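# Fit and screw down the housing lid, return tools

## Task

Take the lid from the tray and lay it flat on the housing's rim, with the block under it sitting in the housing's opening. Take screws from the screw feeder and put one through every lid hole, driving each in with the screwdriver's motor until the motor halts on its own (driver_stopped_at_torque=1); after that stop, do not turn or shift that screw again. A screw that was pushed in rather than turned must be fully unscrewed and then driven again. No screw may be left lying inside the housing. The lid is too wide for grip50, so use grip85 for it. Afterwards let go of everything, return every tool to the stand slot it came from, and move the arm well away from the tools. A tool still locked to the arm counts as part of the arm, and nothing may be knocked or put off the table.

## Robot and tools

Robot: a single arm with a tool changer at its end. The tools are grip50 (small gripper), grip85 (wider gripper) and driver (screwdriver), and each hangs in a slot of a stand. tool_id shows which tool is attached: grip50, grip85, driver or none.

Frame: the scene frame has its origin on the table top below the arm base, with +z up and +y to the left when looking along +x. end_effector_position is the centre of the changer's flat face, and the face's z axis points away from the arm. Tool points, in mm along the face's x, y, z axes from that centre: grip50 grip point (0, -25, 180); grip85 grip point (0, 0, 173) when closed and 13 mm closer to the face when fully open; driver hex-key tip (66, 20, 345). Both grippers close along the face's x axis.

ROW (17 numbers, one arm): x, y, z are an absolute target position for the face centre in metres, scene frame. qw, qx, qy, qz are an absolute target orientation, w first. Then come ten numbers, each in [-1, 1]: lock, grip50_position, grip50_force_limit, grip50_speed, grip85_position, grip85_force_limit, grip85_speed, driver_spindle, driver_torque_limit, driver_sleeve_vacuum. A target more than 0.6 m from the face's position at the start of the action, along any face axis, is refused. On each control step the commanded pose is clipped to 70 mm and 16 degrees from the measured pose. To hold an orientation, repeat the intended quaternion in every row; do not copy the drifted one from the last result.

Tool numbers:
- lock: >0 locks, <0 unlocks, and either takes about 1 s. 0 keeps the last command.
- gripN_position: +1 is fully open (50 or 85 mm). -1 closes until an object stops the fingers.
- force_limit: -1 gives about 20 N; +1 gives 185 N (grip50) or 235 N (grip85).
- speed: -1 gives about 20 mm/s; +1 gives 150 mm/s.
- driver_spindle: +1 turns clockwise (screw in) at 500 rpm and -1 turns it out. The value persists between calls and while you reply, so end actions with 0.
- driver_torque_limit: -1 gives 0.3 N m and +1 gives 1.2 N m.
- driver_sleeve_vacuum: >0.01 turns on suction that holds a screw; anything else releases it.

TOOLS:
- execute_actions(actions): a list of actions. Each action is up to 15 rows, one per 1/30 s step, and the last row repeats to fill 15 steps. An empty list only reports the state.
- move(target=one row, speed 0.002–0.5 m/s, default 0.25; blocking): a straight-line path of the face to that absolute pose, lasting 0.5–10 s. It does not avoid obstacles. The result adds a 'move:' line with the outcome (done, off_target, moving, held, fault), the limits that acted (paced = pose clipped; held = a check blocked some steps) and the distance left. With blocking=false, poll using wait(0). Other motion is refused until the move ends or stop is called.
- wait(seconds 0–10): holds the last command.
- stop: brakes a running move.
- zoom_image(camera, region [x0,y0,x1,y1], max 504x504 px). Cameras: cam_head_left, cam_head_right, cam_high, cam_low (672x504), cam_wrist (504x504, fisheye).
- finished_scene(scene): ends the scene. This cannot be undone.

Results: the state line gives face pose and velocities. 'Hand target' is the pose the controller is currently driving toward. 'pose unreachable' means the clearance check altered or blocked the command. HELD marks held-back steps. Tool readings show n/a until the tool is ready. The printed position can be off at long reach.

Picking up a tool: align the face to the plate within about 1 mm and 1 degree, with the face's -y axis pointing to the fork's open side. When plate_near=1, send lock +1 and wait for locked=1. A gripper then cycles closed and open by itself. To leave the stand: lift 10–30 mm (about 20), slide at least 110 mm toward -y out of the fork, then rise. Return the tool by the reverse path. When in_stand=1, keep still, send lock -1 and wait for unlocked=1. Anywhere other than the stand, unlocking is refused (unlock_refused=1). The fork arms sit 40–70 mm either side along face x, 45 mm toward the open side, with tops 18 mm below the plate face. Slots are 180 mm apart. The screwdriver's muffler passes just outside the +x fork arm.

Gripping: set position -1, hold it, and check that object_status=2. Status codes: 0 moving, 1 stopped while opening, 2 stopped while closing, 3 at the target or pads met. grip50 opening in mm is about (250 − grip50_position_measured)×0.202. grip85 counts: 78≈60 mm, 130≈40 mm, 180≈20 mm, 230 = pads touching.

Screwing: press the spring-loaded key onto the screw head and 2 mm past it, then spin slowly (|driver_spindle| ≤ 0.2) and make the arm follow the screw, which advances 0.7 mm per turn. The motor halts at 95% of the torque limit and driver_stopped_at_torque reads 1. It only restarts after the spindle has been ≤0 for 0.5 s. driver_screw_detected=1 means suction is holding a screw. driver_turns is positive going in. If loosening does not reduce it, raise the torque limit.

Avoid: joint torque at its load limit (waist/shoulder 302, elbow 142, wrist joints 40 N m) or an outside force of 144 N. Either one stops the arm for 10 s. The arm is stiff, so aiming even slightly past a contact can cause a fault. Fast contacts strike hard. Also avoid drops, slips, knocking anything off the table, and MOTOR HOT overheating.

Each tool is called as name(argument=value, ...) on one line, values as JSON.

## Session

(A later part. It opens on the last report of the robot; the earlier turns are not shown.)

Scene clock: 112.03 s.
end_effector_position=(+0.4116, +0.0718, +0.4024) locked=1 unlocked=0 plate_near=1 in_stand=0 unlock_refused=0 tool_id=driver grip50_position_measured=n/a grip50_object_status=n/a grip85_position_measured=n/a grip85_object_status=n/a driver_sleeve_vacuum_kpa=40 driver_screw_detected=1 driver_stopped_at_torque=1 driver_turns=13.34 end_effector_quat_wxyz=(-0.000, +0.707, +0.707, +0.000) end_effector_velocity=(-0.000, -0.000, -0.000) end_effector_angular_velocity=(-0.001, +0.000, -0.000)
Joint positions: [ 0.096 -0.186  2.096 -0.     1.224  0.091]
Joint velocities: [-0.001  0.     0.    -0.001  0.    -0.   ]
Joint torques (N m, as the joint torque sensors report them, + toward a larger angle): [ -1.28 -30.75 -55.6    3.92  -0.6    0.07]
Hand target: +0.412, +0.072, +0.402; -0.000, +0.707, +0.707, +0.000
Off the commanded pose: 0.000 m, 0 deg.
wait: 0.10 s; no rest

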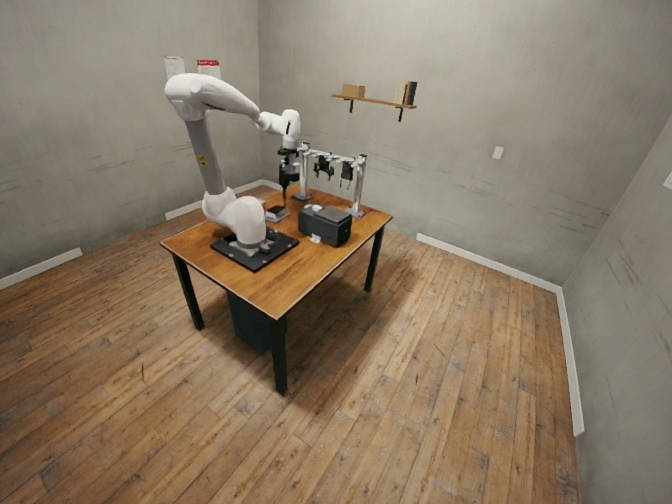

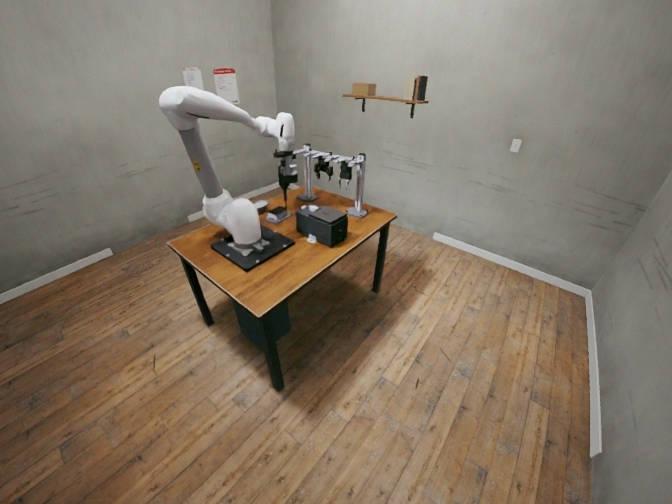

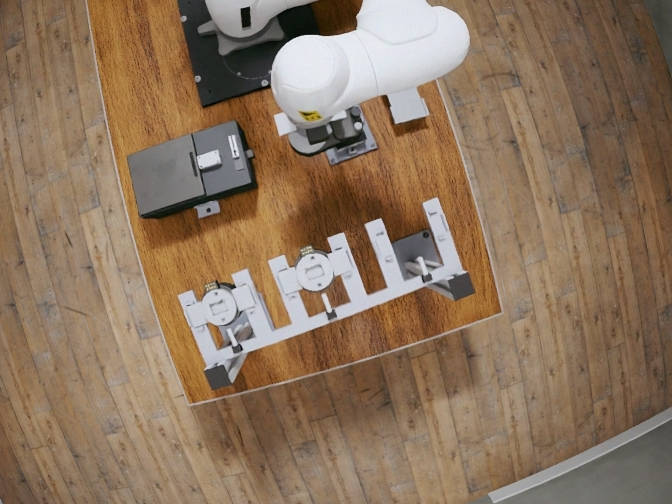

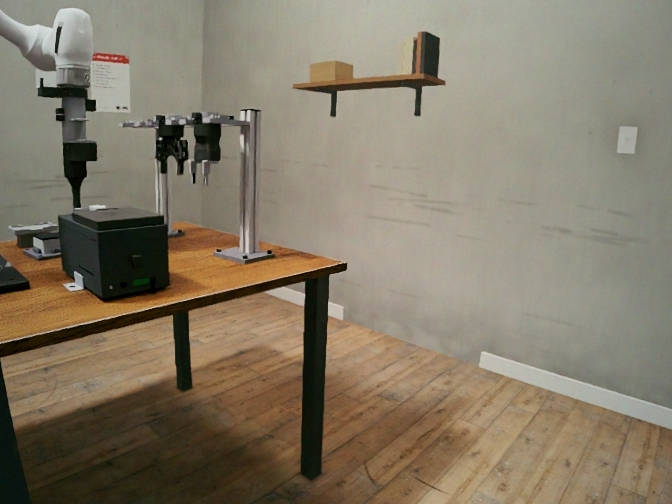

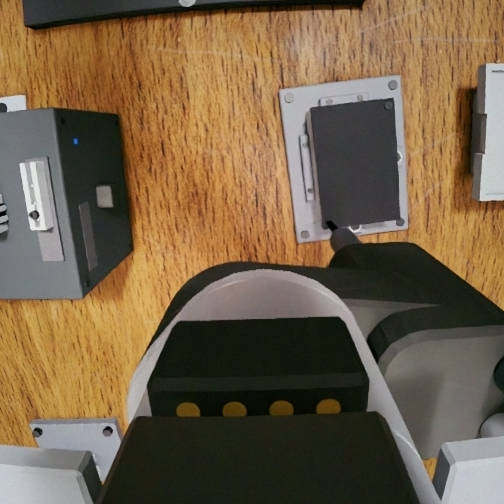

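6.07 turns, tight. Returning the driver.

move(target=[0.4116,0.0718,0.420,0,0.7071,0.7071,0,0,0,0,0,1,-0.5,-0.5,0,0,-1], speed=0.05)

move(target=[0.5459,0.1748,0.4325,0,0.6820,0.7314,0,0,0,0,0,1,-0.5,-0.5,0,0,-1], speed=0.25)

move(target=[0.6657,0.1830,0.4325,0,0.6820,0.7314,0,0,0,0,0,1,-0.5,-0.5,0,0,-1], speed=0.15)

move(target=[0.6657,0.1830,0.4133,0,0.6820,0.7314,0,0,0,0,0,1,-0.5,-0.5,0,0,-1], speed=0.035)

Scene clock: 112.97 s.
end_effector_position=(+0.4116, +0.0718, +0.4199) locked=1 unlocked=0 plate_near=1 in_stand=0 unlock_refused=0 tool_id=driver grip50_position_measured=n/a grip50_object_status=n/a grip85_position_measured=n/a grip85_object_status=n/a driver_sleeve_vacuum_kpa=0 driver_screw_detected=0 driver_stopped_at_torque=1 driver_turns=13.33 end_effector_quat_wxyz=(-0.000, +0.707, +0.707, -0.000) end_effector_velocity=(-0.000, -0.000, +0.001) end_effector_angular_velocity=(-0.001, -0.000, +0.001)
Joint positions: [ 0.097 -0.196  2.071 -0.     1.26   0.091]
Joint velocities: [ 0.    -0.    -0.001 -0.001  0.001 -0.   ]
Joint torques (N m, as the joint torque sensors report them, + toward a larger angle): [ -0.3  -32.04 -58.84   4.88  -0.55   0.04]
Hand target: +0.412, +0.072, +0.420; +0.000, +0.707, +0.707, -0.000
Off the commanded pose: 0.000 m, 0 deg.
move: done

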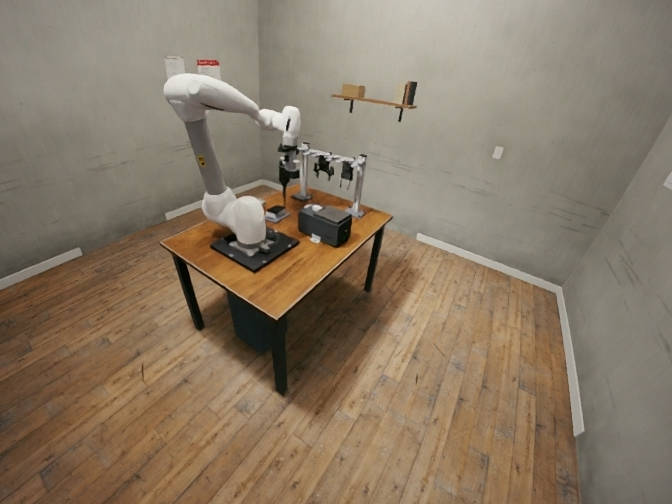

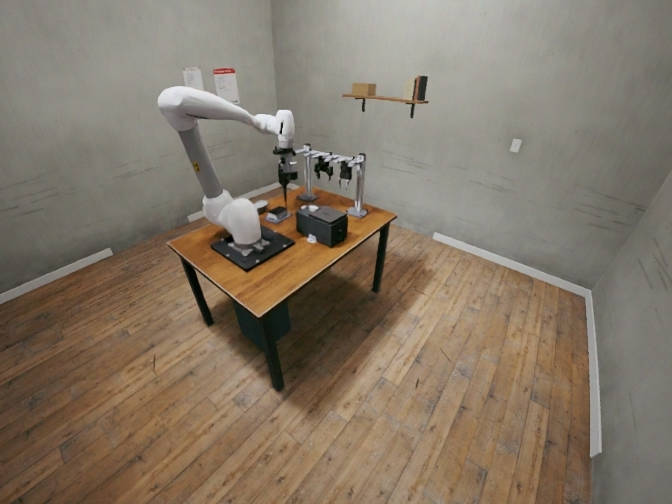

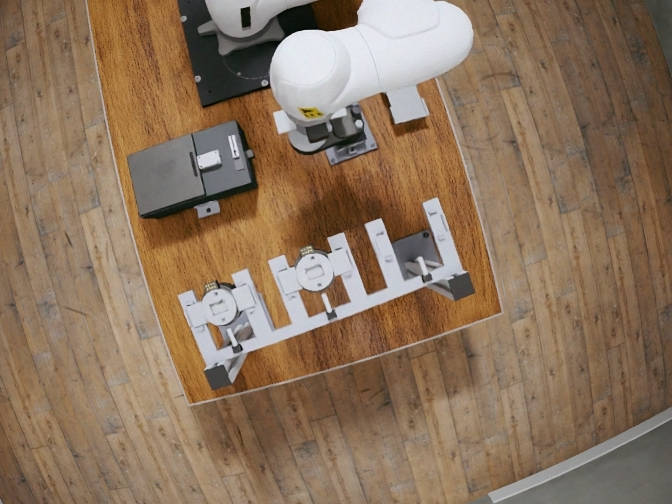

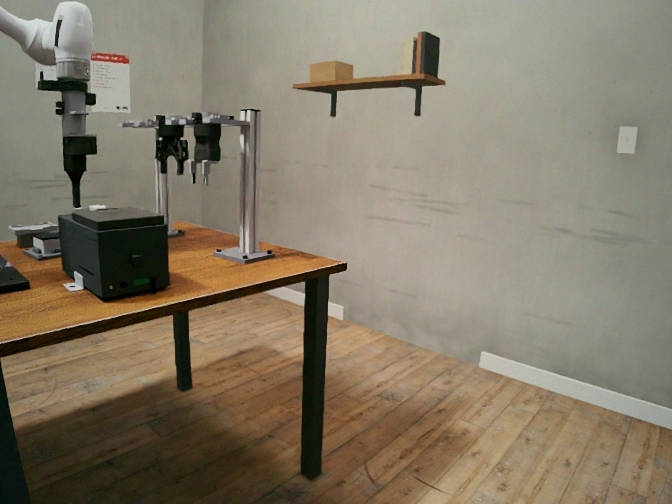

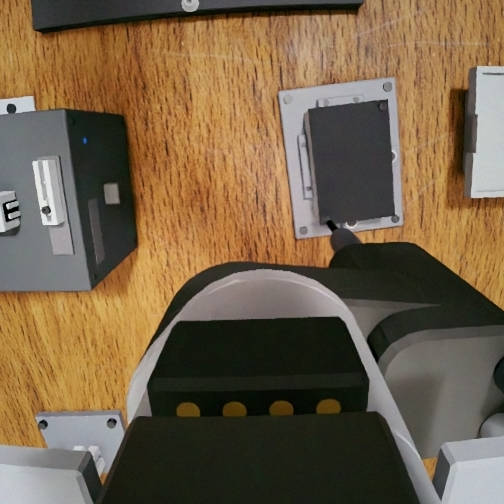

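Scene clock: 114.07 s.
end_effector_position=(+0.5457, +0.1749, +0.4326) locked=1 unlocked=0 plate_near=1 in_stand=0 unlock_refused=0 tool_id=driver grip50_position_measured=n/a grip50_object_status=n/a grip85_position_measured=n/a grip85_object_status=n/a driver_sleeve_vacuum_kpa=0 driver_screw_detected=0 driver_stopped_at_torque=1 driver_turns=13.33 end_effector_quat_wxyz=(-0.000, +0.682, +0.731, +0.000) end_effector_velocity=(+0.001, +0.001, +0.000) end_effector_angular_velocity=(+0.001, -0.001, +0.001)
Joint positions: [ 0.257  0.055  1.815 -0.001  1.265  0.182]
Joint velocities: [ 0.001  0.001 -0.001  0.    -0.    -0.   ]
Joint torques (N m, as the joint torque sensors report them, + toward a larger angle): [ -0.12 -63.17 -58.79   4.84  -0.52  -0.03]
Hand target: +0.546, +0.175, +0.433; -0.000, +0.682, +0.731, +0.000
Off the commanded pose: 0.000 m, 0 deg.
move: done

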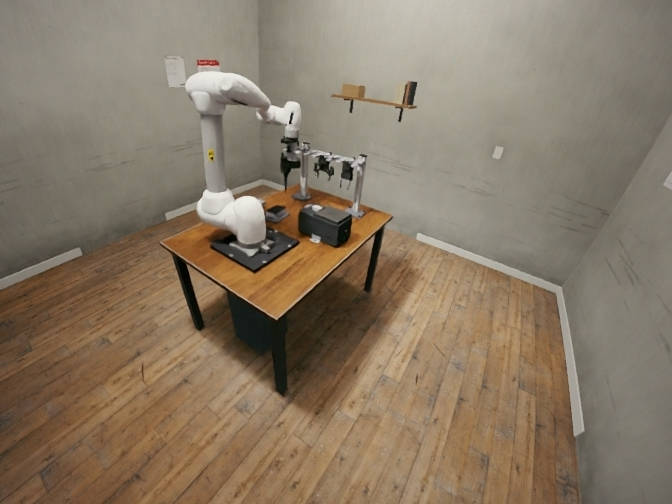

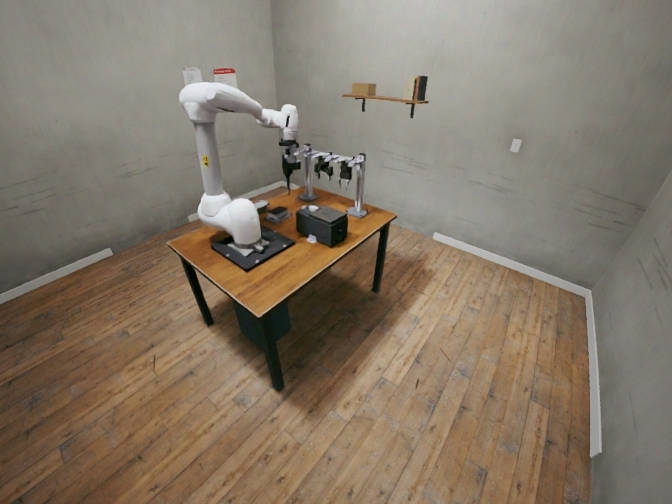

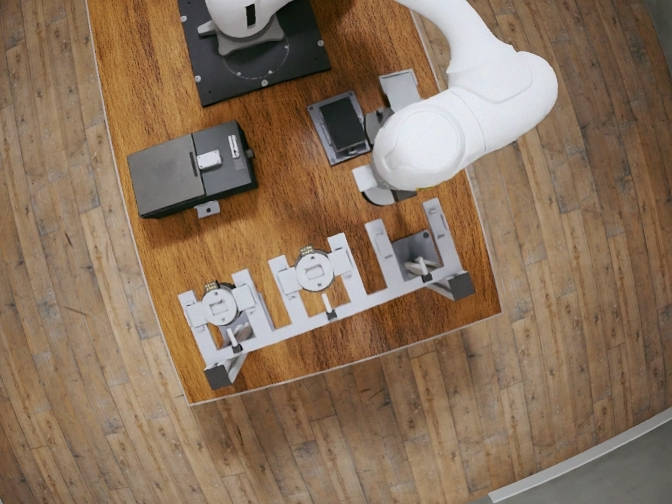

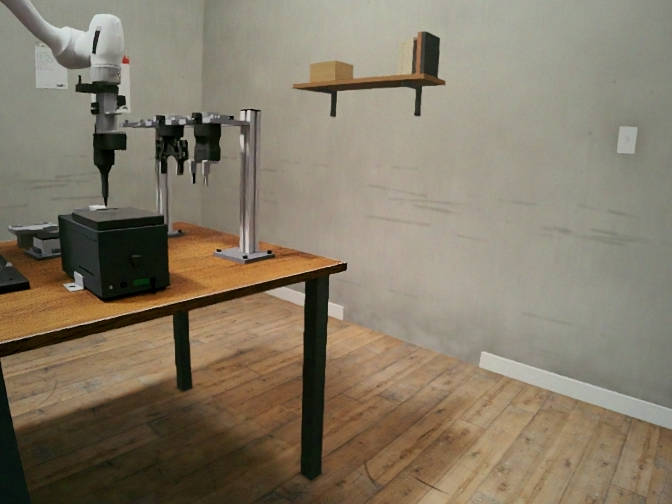

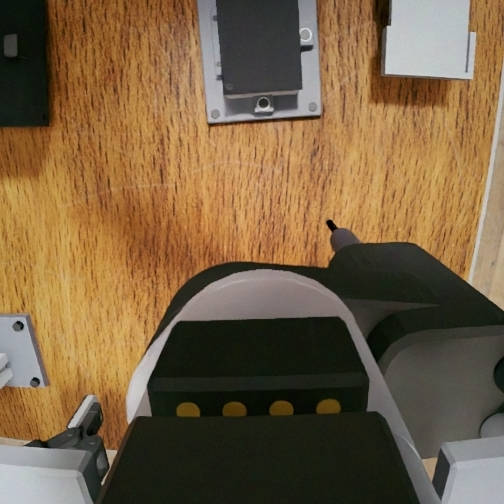

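Scene clock: 115.23 s.
end_effector_position=(+0.6656, +0.1831, +0.4326) locked=1 unlocked=0 plate_near=1 in_stand=0 unlock_refused=0 tool_id=driver grip50_position_measured=n/a grip50_object_status=n/a grip85_position_measured=n/a grip85_object_status=n/a driver_sleeve_vacuum_kpa=0 driver_screw_detected=0 driver_stopped_at_torque=1 driver_turns=13.33 end_effector_quat_wxyz=(+0.000, +0.682, +0.731, -0.000) end_effector_velocity=(+0.001, -0.001, +0.000) end_effector_angular_velocity=(-0.001, -0.000, -0.001)
Joint positions: [ 0.225  0.238  1.6   -0.001  1.297  0.15 ]
Joint velocities: [-0.001  0.001 -0.001 -0.001  0.001  0.001]
Joint torques (N m, as the joint torque sensors report them, + toward a larger angle): [  0.4  -87.69 -60.15   4.87  -0.67   0.13]
Hand target: +0.666, +0.183, +0.433; +0.000, +0.682, +0.731, -0.000
Off the commanded pose: 0.000 m, 0 deg.
move: done

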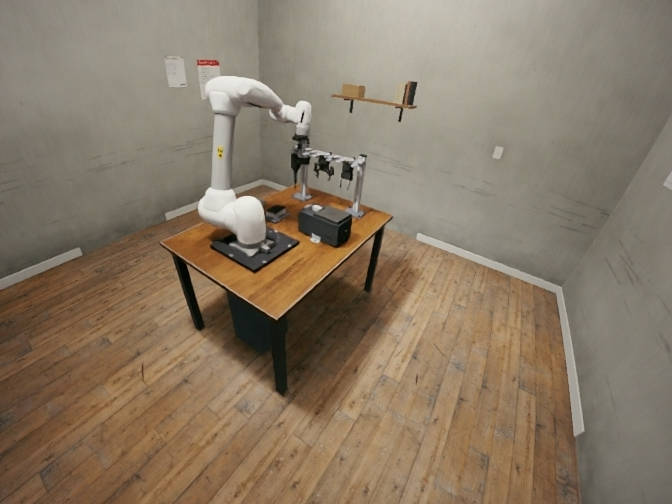

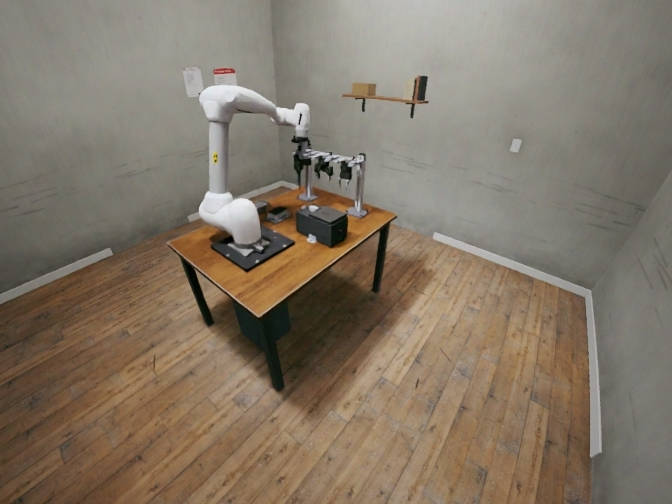

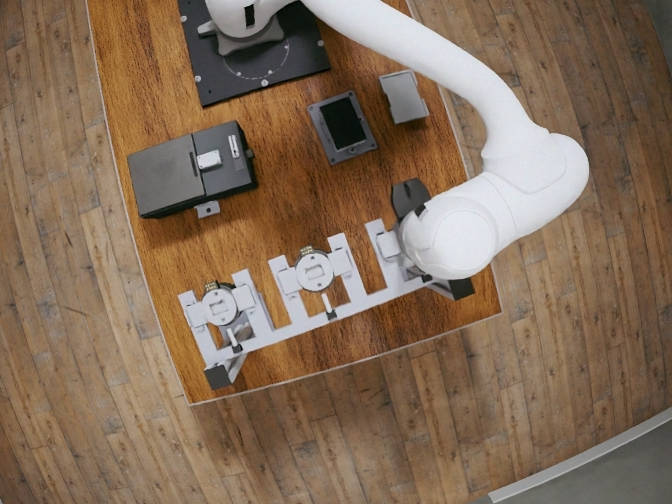

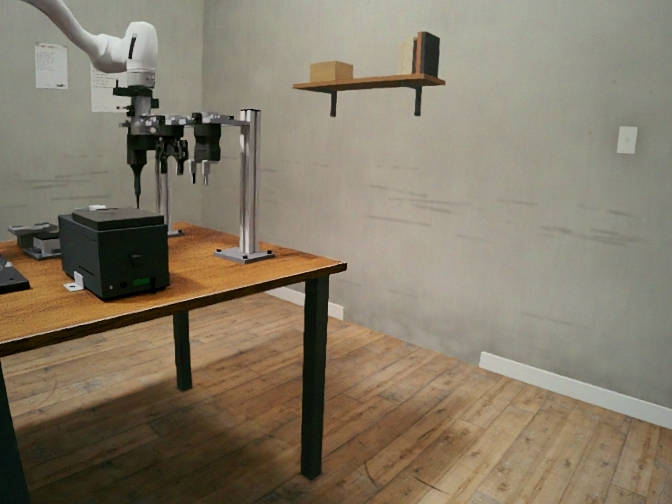

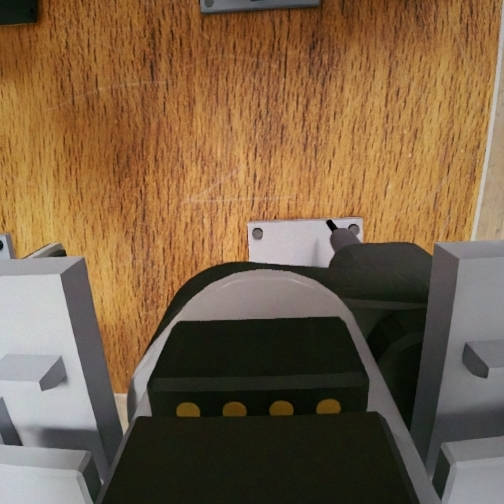

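Scene clock: 116.03 s.
end_effector_position=(+0.6657, +0.1830, +0.4133) locked=1 unlocked=0 plate_near=1 in_stand=1 unlock_refused=0 tool_id=driver grip50_position_measured=n/a grip50_object_status=n/a grip85_position_measured=n/a grip85_object_status=n/a driver_sleeve_vacuum_kpa=0 driver_screw_detected=0 driver_stopped_at_torque=1 driver_turns=13.33 end_effector_quat_wxyz=(+0.000, +0.682, +0.731, +0.000) end_effector_velocity=(-0.000, +0.000, -0.001) end_effector_angular_velocity=(+0.001, +0.000, +0.001)
Joint positions: [ 0.225  0.248  1.624 -0.001  1.264  0.15 ]
Joint velocities: [-0.     0.     0.001  0.001 -0.001 -0.001]
Joint torques (N m, as the joint torque sensors report them, + toward a larger angle): [ -1.   -88.17 -58.55   4.97  -0.8    0.1 ]
Hand target: +0.666, +0.183, +0.413; -0.000, +0.682, +0.731, +0.000
Off the commanded pose: 0.000 m, 0 deg.
move: done

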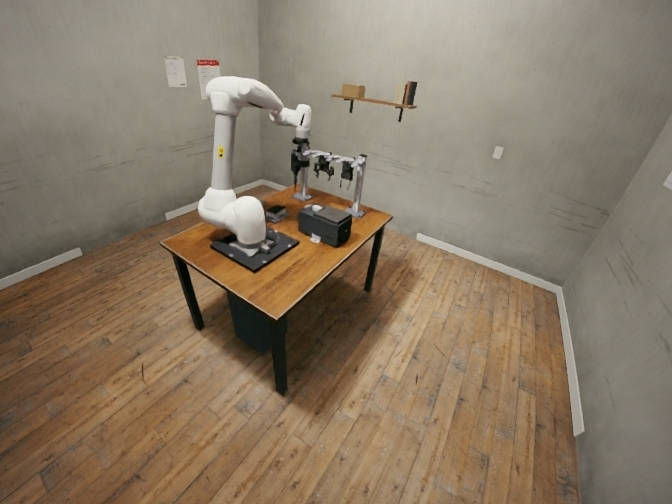

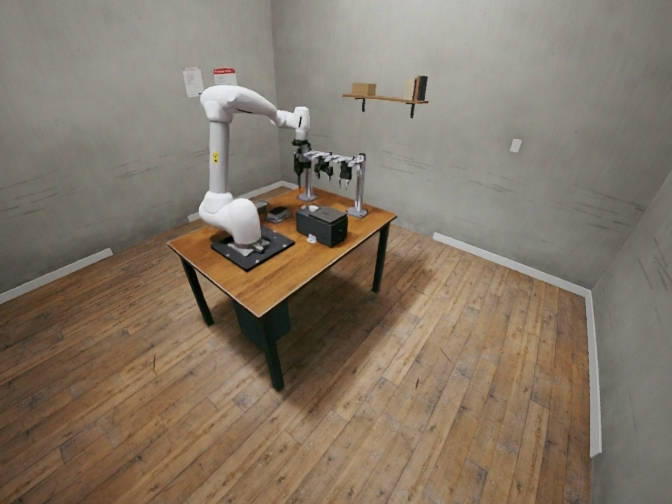

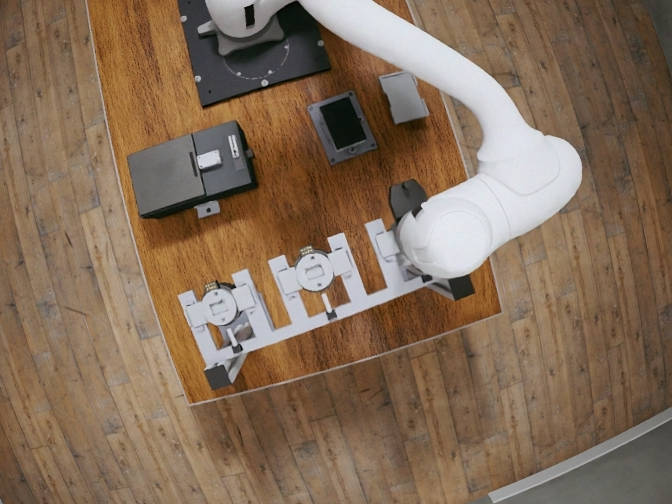

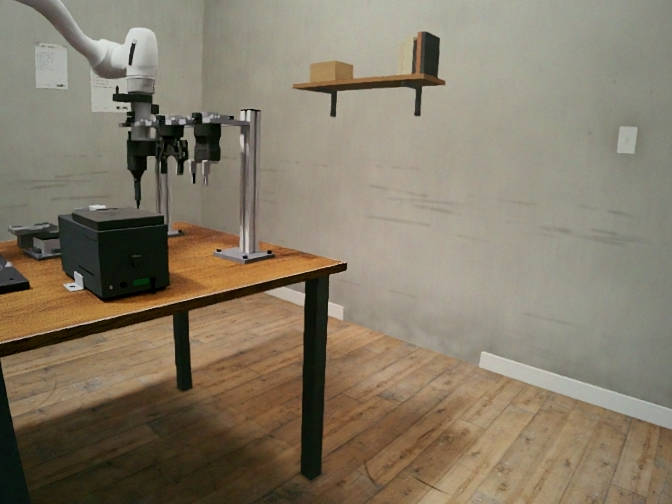

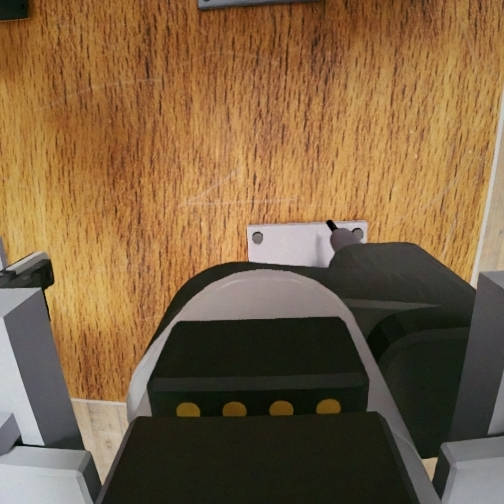

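execute_actions(actions=[[[0.6657,0.1830,0.4131,0,0.6820,0.7314,0,0,0,0,0,1,-0.5,-0.5,0,0,-1],[0.6657,0.1830,0.4129,0,0.6820,0.7314,0,0,0,0,0,1,-0.5,-0.5,0,0,-1],[0.6657,0.1830,0.4128,0,0.6820,0.7314,0,0,0,0,0,1,-0.5,-0.5,0,0,-1],[0.6657,0.1830,0.4128,0,0.6820,0.7314,0,0,0,0,0,1,-0.5,-0.5,0,0,-1],[0.6657,0.1830,0.4128,0,0.6820,0.7314,0,0,0,0,0,1,-0.5,-0.5,0,0,-1],[0.6657,0.1830,0.4128,0,0.6820,0.7314,0,-1,0,0,0,1,-0.5,-0.5,0,0,-1]]])

wait(seconds=0.8)

Scene clock: 118.37 s.
end_effector_position=(+0.6656, +0.1830, +0.4125) locked=0 unlocked=0 plate_near=1 in_stand=1 unlock_refused=0 tool_id=none grip50_position_measured=n/a grip50_object_status=n/a grip85_position_measured=n/a grip85_object_status=n/a driver_sleeve_vacuum_kpa=n/a driver_screw_detected=n/a driver_stopped_at_torque=n/a driver_turns=n/a end_effector_quat_wxyz=(-0.000, +0.682, +0.731, -0.000) end_effector_velocity=(+0.000, -0.000, +0.000) end_effector_angular_velocity=(+0.000, +0.000, -0.000)
Joint positions: [ 0.225  0.248  1.625 -0.001  1.263  0.15 ]
Joint velocities: [-0.001 -0.    -0.     0.001  0.    -0.   ]
Joint torques (N m, as the joint torque sensors report them, + toward a larger angle): [ -1.48 -70.49 -44.71   4.06  -0.11  -0.17]
Hand target: +0.666, +0.183, +0.413; +0.000, +0.682, +0.731, +0.000
Off the commanded pose: 0.000 m, 0 deg.
Step readings (end_effector_position):
0: (+0.6657, +0.1830, +0.4133)
1: (+0.6657, +0.1830, +0.4133)
2: (+0.6657, +0.1830, +0.4132)
4: (+0.6657, +0.1830, +0.4129)
8: (+0.6656, +0.1830, +0.4125)
15: end_effector_position above

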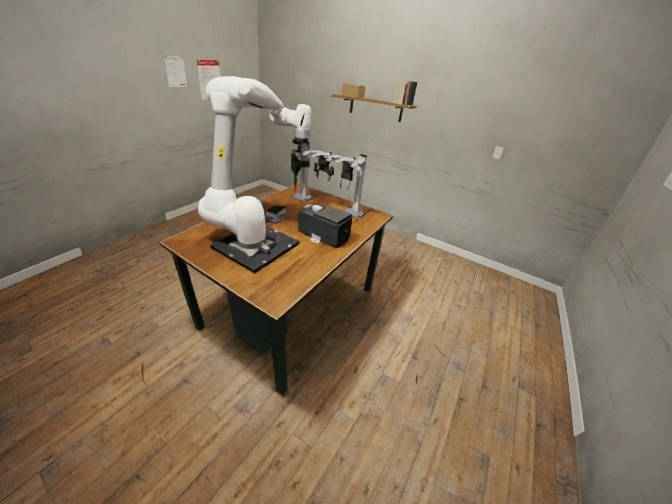

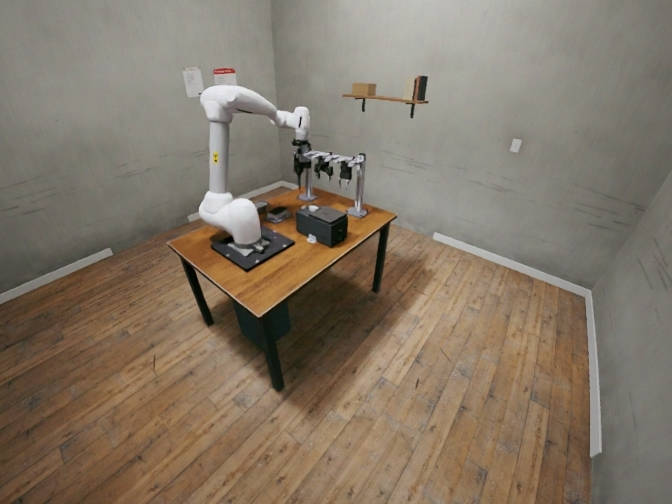

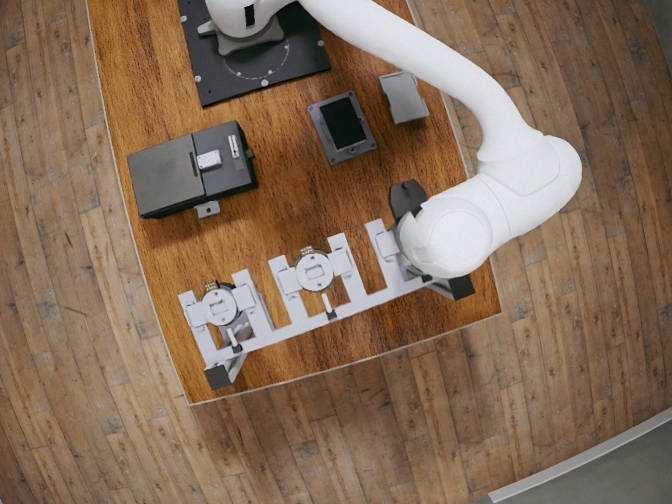

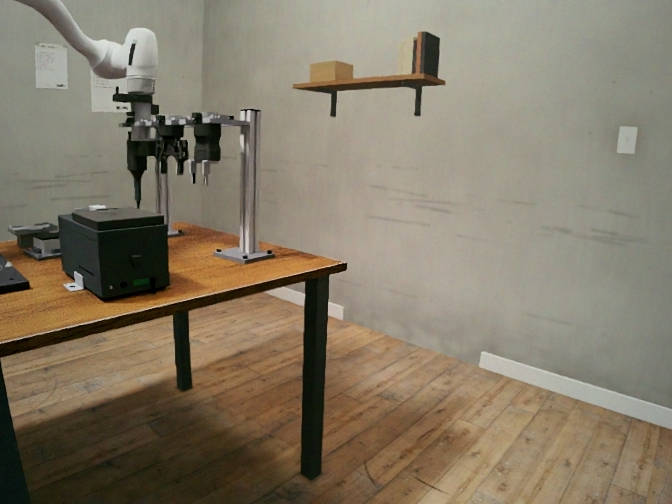

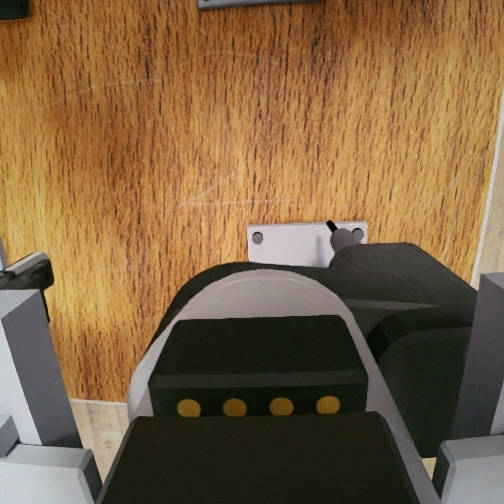

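Scene clock: 119.17 s.
end_effector_position=(+0.6657, +0.1830, +0.4127) locked=0 unlocked=1 plate_near=1 in_stand=1 unlock_refused=0 tool_id=none grip50_position_measured=n/a grip50_object_status=n/a grip85_position_measured=n/a grip85_object_status=n/a driver_sleeve_vacuum_kpa=n/a driver_screw_detected=n/a driver_stopped_at_torque=n/a driver_turns=n/a end_effector_quat_wxyz=(-0.000, +0.682, +0.731, -0.000) end_effector_velocity=(-0.000, -0.000, +0.000) end_effector_angular_velocity=(+0.000, -0.000, -0.001)
Joint positions: [ 0.225  0.248  1.625 -0.001  1.263  0.15 ]
Joint velocities: [-0.    -0.001  0.    -0.    -0.     0.   ]
Joint torques (N m, as the joint torque sensors report them, + toward a larger angle): [ -0.84 -70.49 -45.06   4.17  -0.13   0.23]
Hand target: +0.666, +0.183, +0.413; +0.000, +0.682, +0.731, +0.000
Off the commanded pose: 0.000 m, 0 deg.
wait: 0.80 s; at rest by 0.20 s

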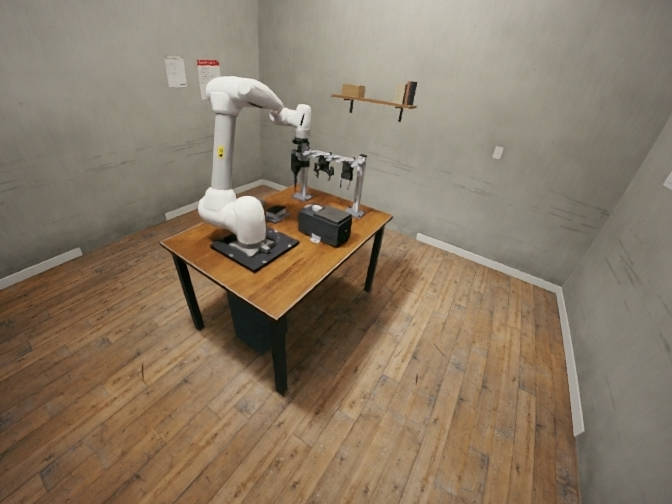

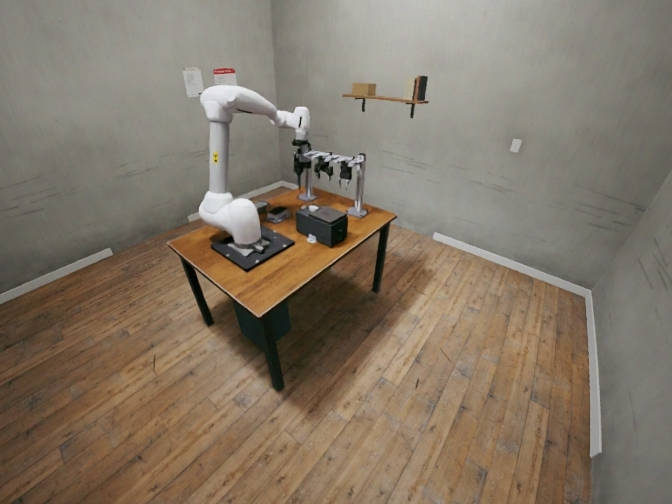

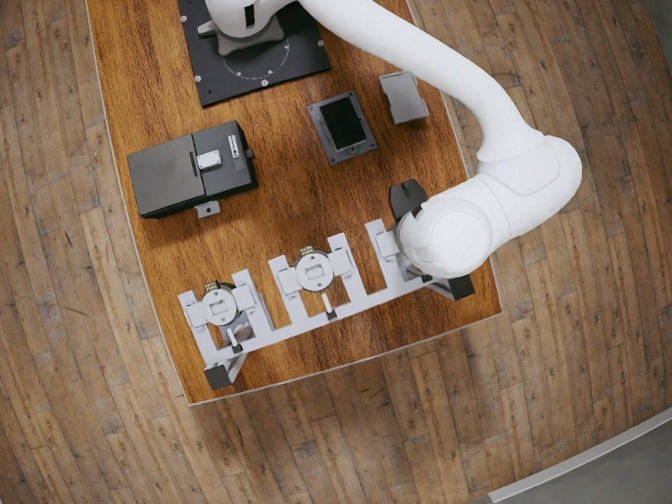

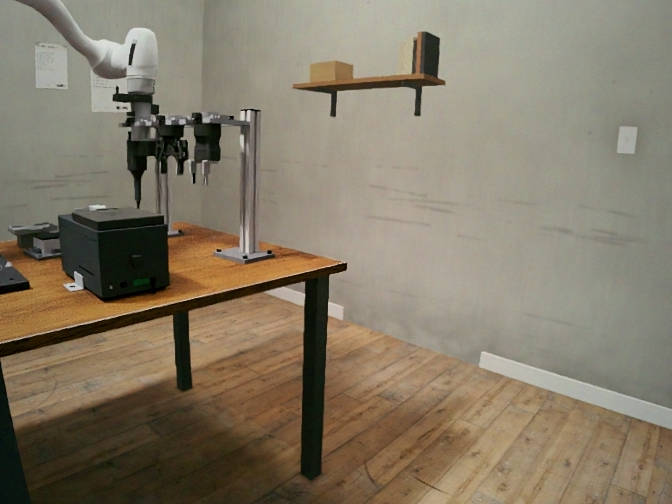

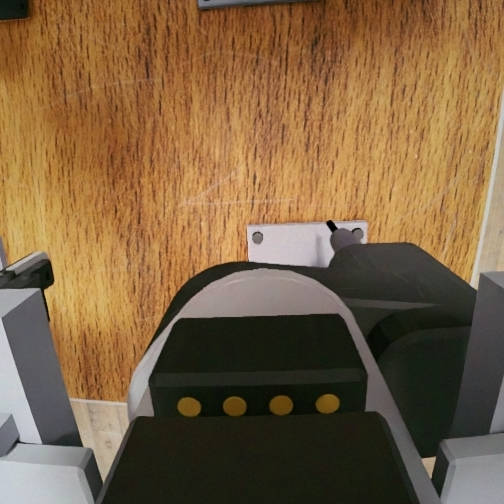

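move(target=[0.6657,0.1830,0.45,0,0.6820,0.7314,0,0,0,0,0,1,-0.5,-0.5,0,0,-1], speed=0.08)

move(target=[0.43,0.12,0.63,0,0.6820,0.7314,0,0,0,0,0,1,-0.5,-0.5,0,0,-1], speed=0.35)

Scene clock: 120.03 s.
end_effector_position=(+0.6656, +0.1829, +0.4500) locked=0 unlocked=1 plate_near=0 in_stand=0 unlock_refused=0 tool_id=none grip50_position_measured=n/a grip50_object_status=n/a grip85_position_measured=n/a grip85_object_status=n/a driver_sleeve_vacuum_kpa=n/a driver_screw_detected=n/a driver_stopped_at_torque=n/a driver_turns=n/a end_effector_quat_wxyz=(-0.000, +0.682, +0.731, -0.000) end_effector_velocity=(+0.000, +0.000, +0.001) end_effector_angular_velocity=(+0.000, -0.000, +0.002)
Joint positions: [ 0.225  0.231  1.577 -0.001  1.327  0.15 ]
Joint velocities: [ 0.     0.    -0.001  0.     0.001 -0.001]
Joint torques (N m, as the joint torque sensors report them, + toward a larger angle): [  0.15 -68.91 -45.56   4.41  -0.28  -0.06]
Hand target: +0.666, +0.183, +0.450; +0.000, +0.682, +0.731, -0.000
Off the commanded pose: 0.000 m, 0 deg.
move: done

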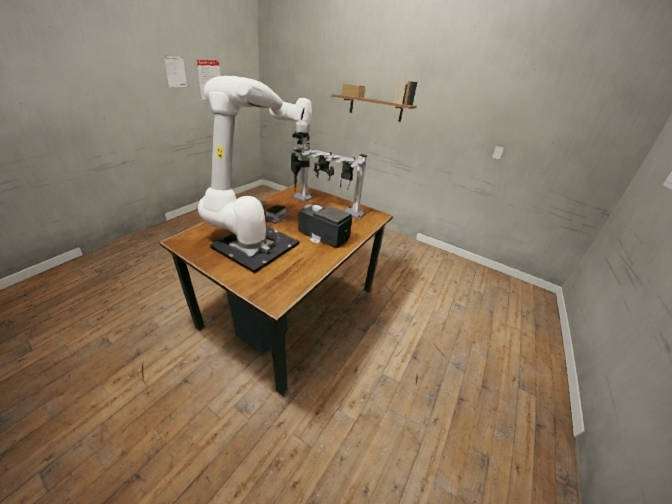

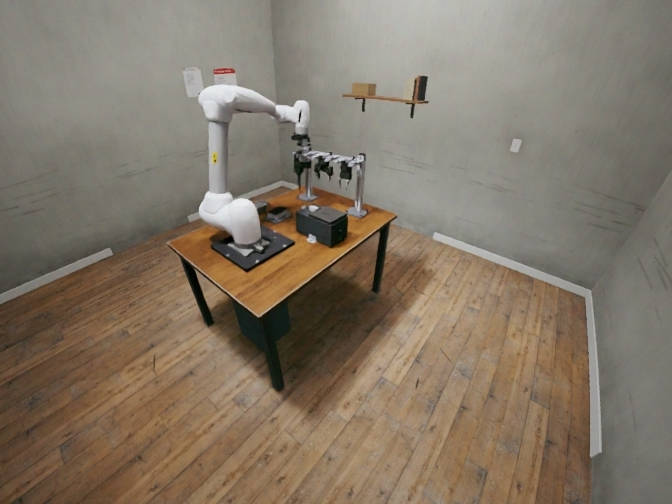

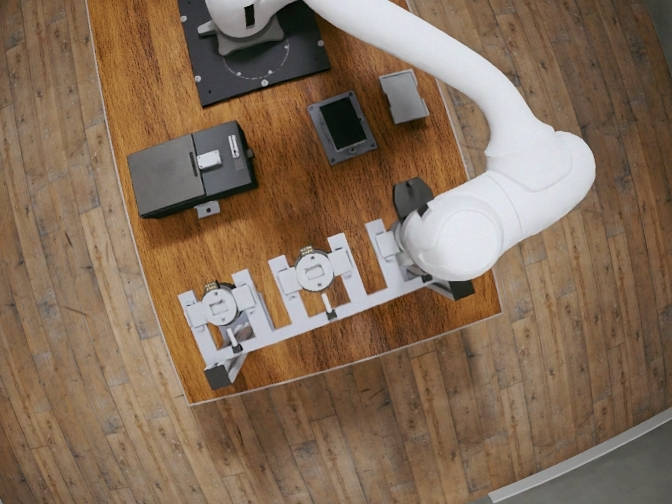

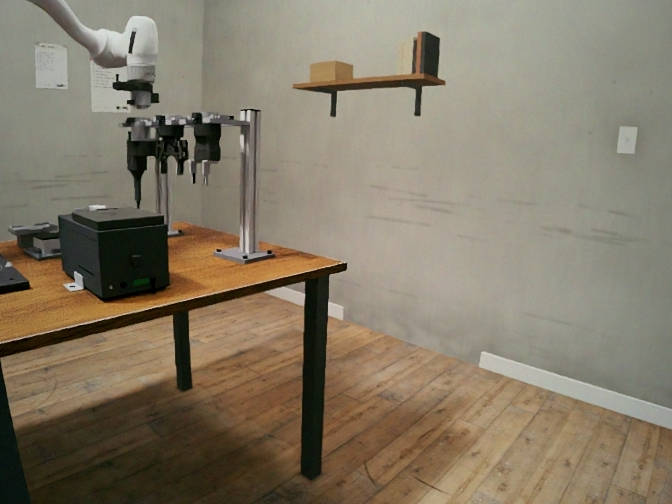

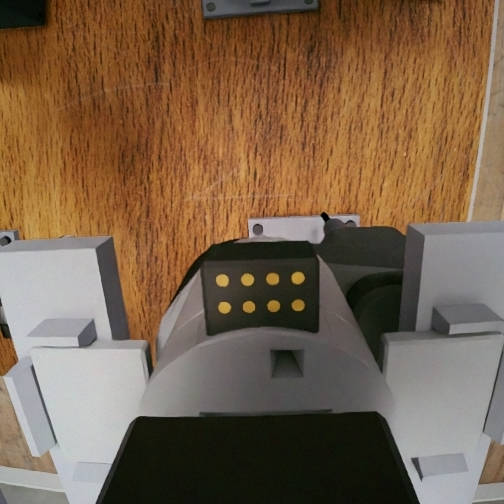

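Scene clock: 121.37 s.
end_effector_position=(+0.4297, +0.1197, +0.6297) locked=0 unlocked=1 plate_near=0 in_stand=0 unlock_refused=0 tool_id=none grip50_position_measured=n/a grip50_object_status=n/a grip85_position_measured=n/a grip85_object_status=n/a driver_sleeve_vacuum_kpa=n/a driver_screw_detected=n/a driver_stopped_at_torque=n/a driver_turns=n/a end_effector_quat_wxyz=(-0.000, +0.682, +0.731, -0.000) end_effector_velocity=(-0.000, +0.000, +0.002) end_effector_angular_velocity=(+0.001, -0.002, +0.002)
Joint positions: [ 0.202 -0.191  1.687 -0.001  1.639  0.126]
Joint velocities: [ 0.    -0.001 -0.002  0.     0.001 -0.002]
Joint torques (N m, as the joint torque sensors report them, + toward a larger angle): [ -0.61 -24.86 -46.26   4.46  -0.23  -0.01]
Hand target: +0.430, +0.120, +0.630; +0.000, +0.682, +0.731, -0.000
Off the commanded pose: 0.000 m, 0 deg.
move: done

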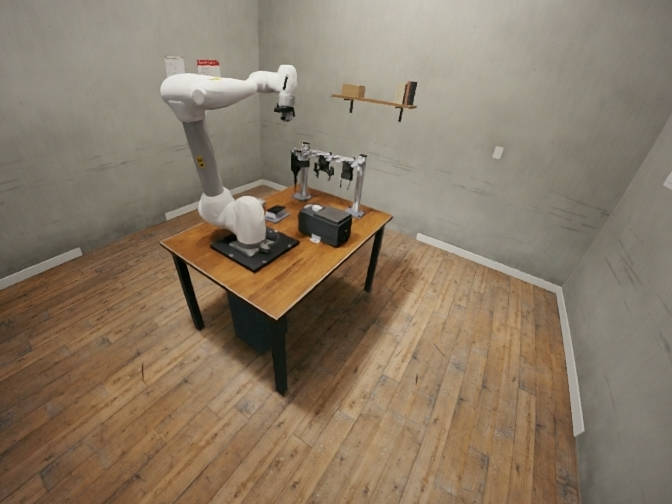

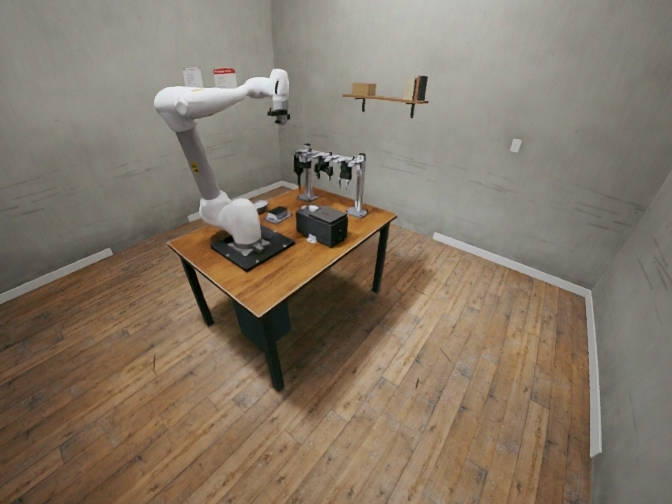

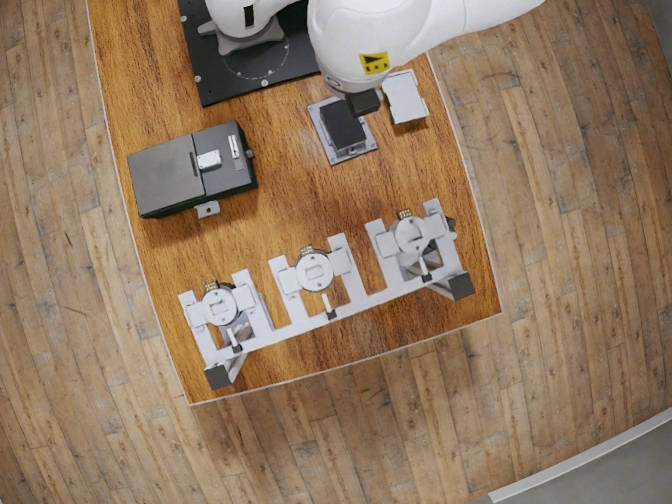

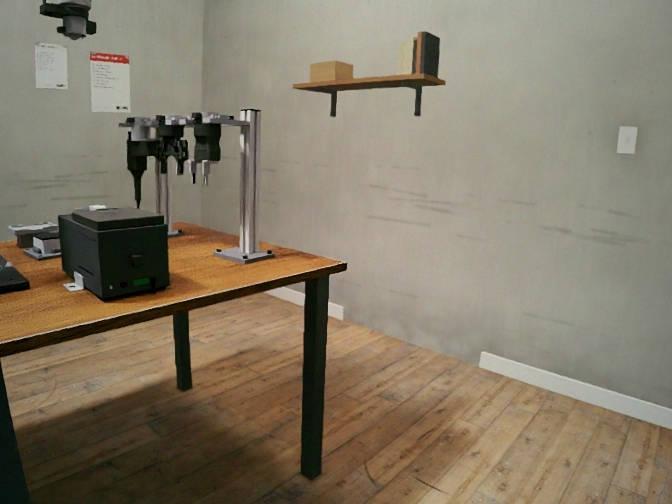

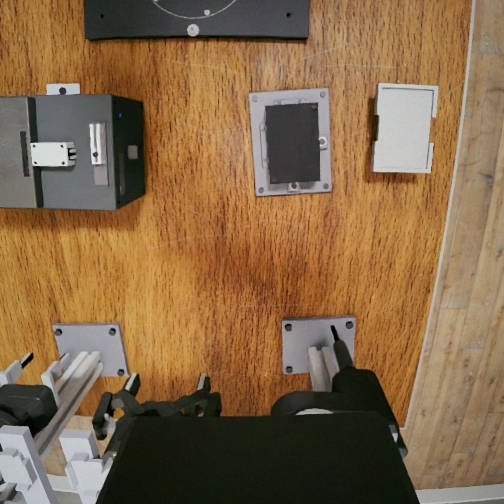

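finished_scene(scene=2)

The scene is finished: the task was done.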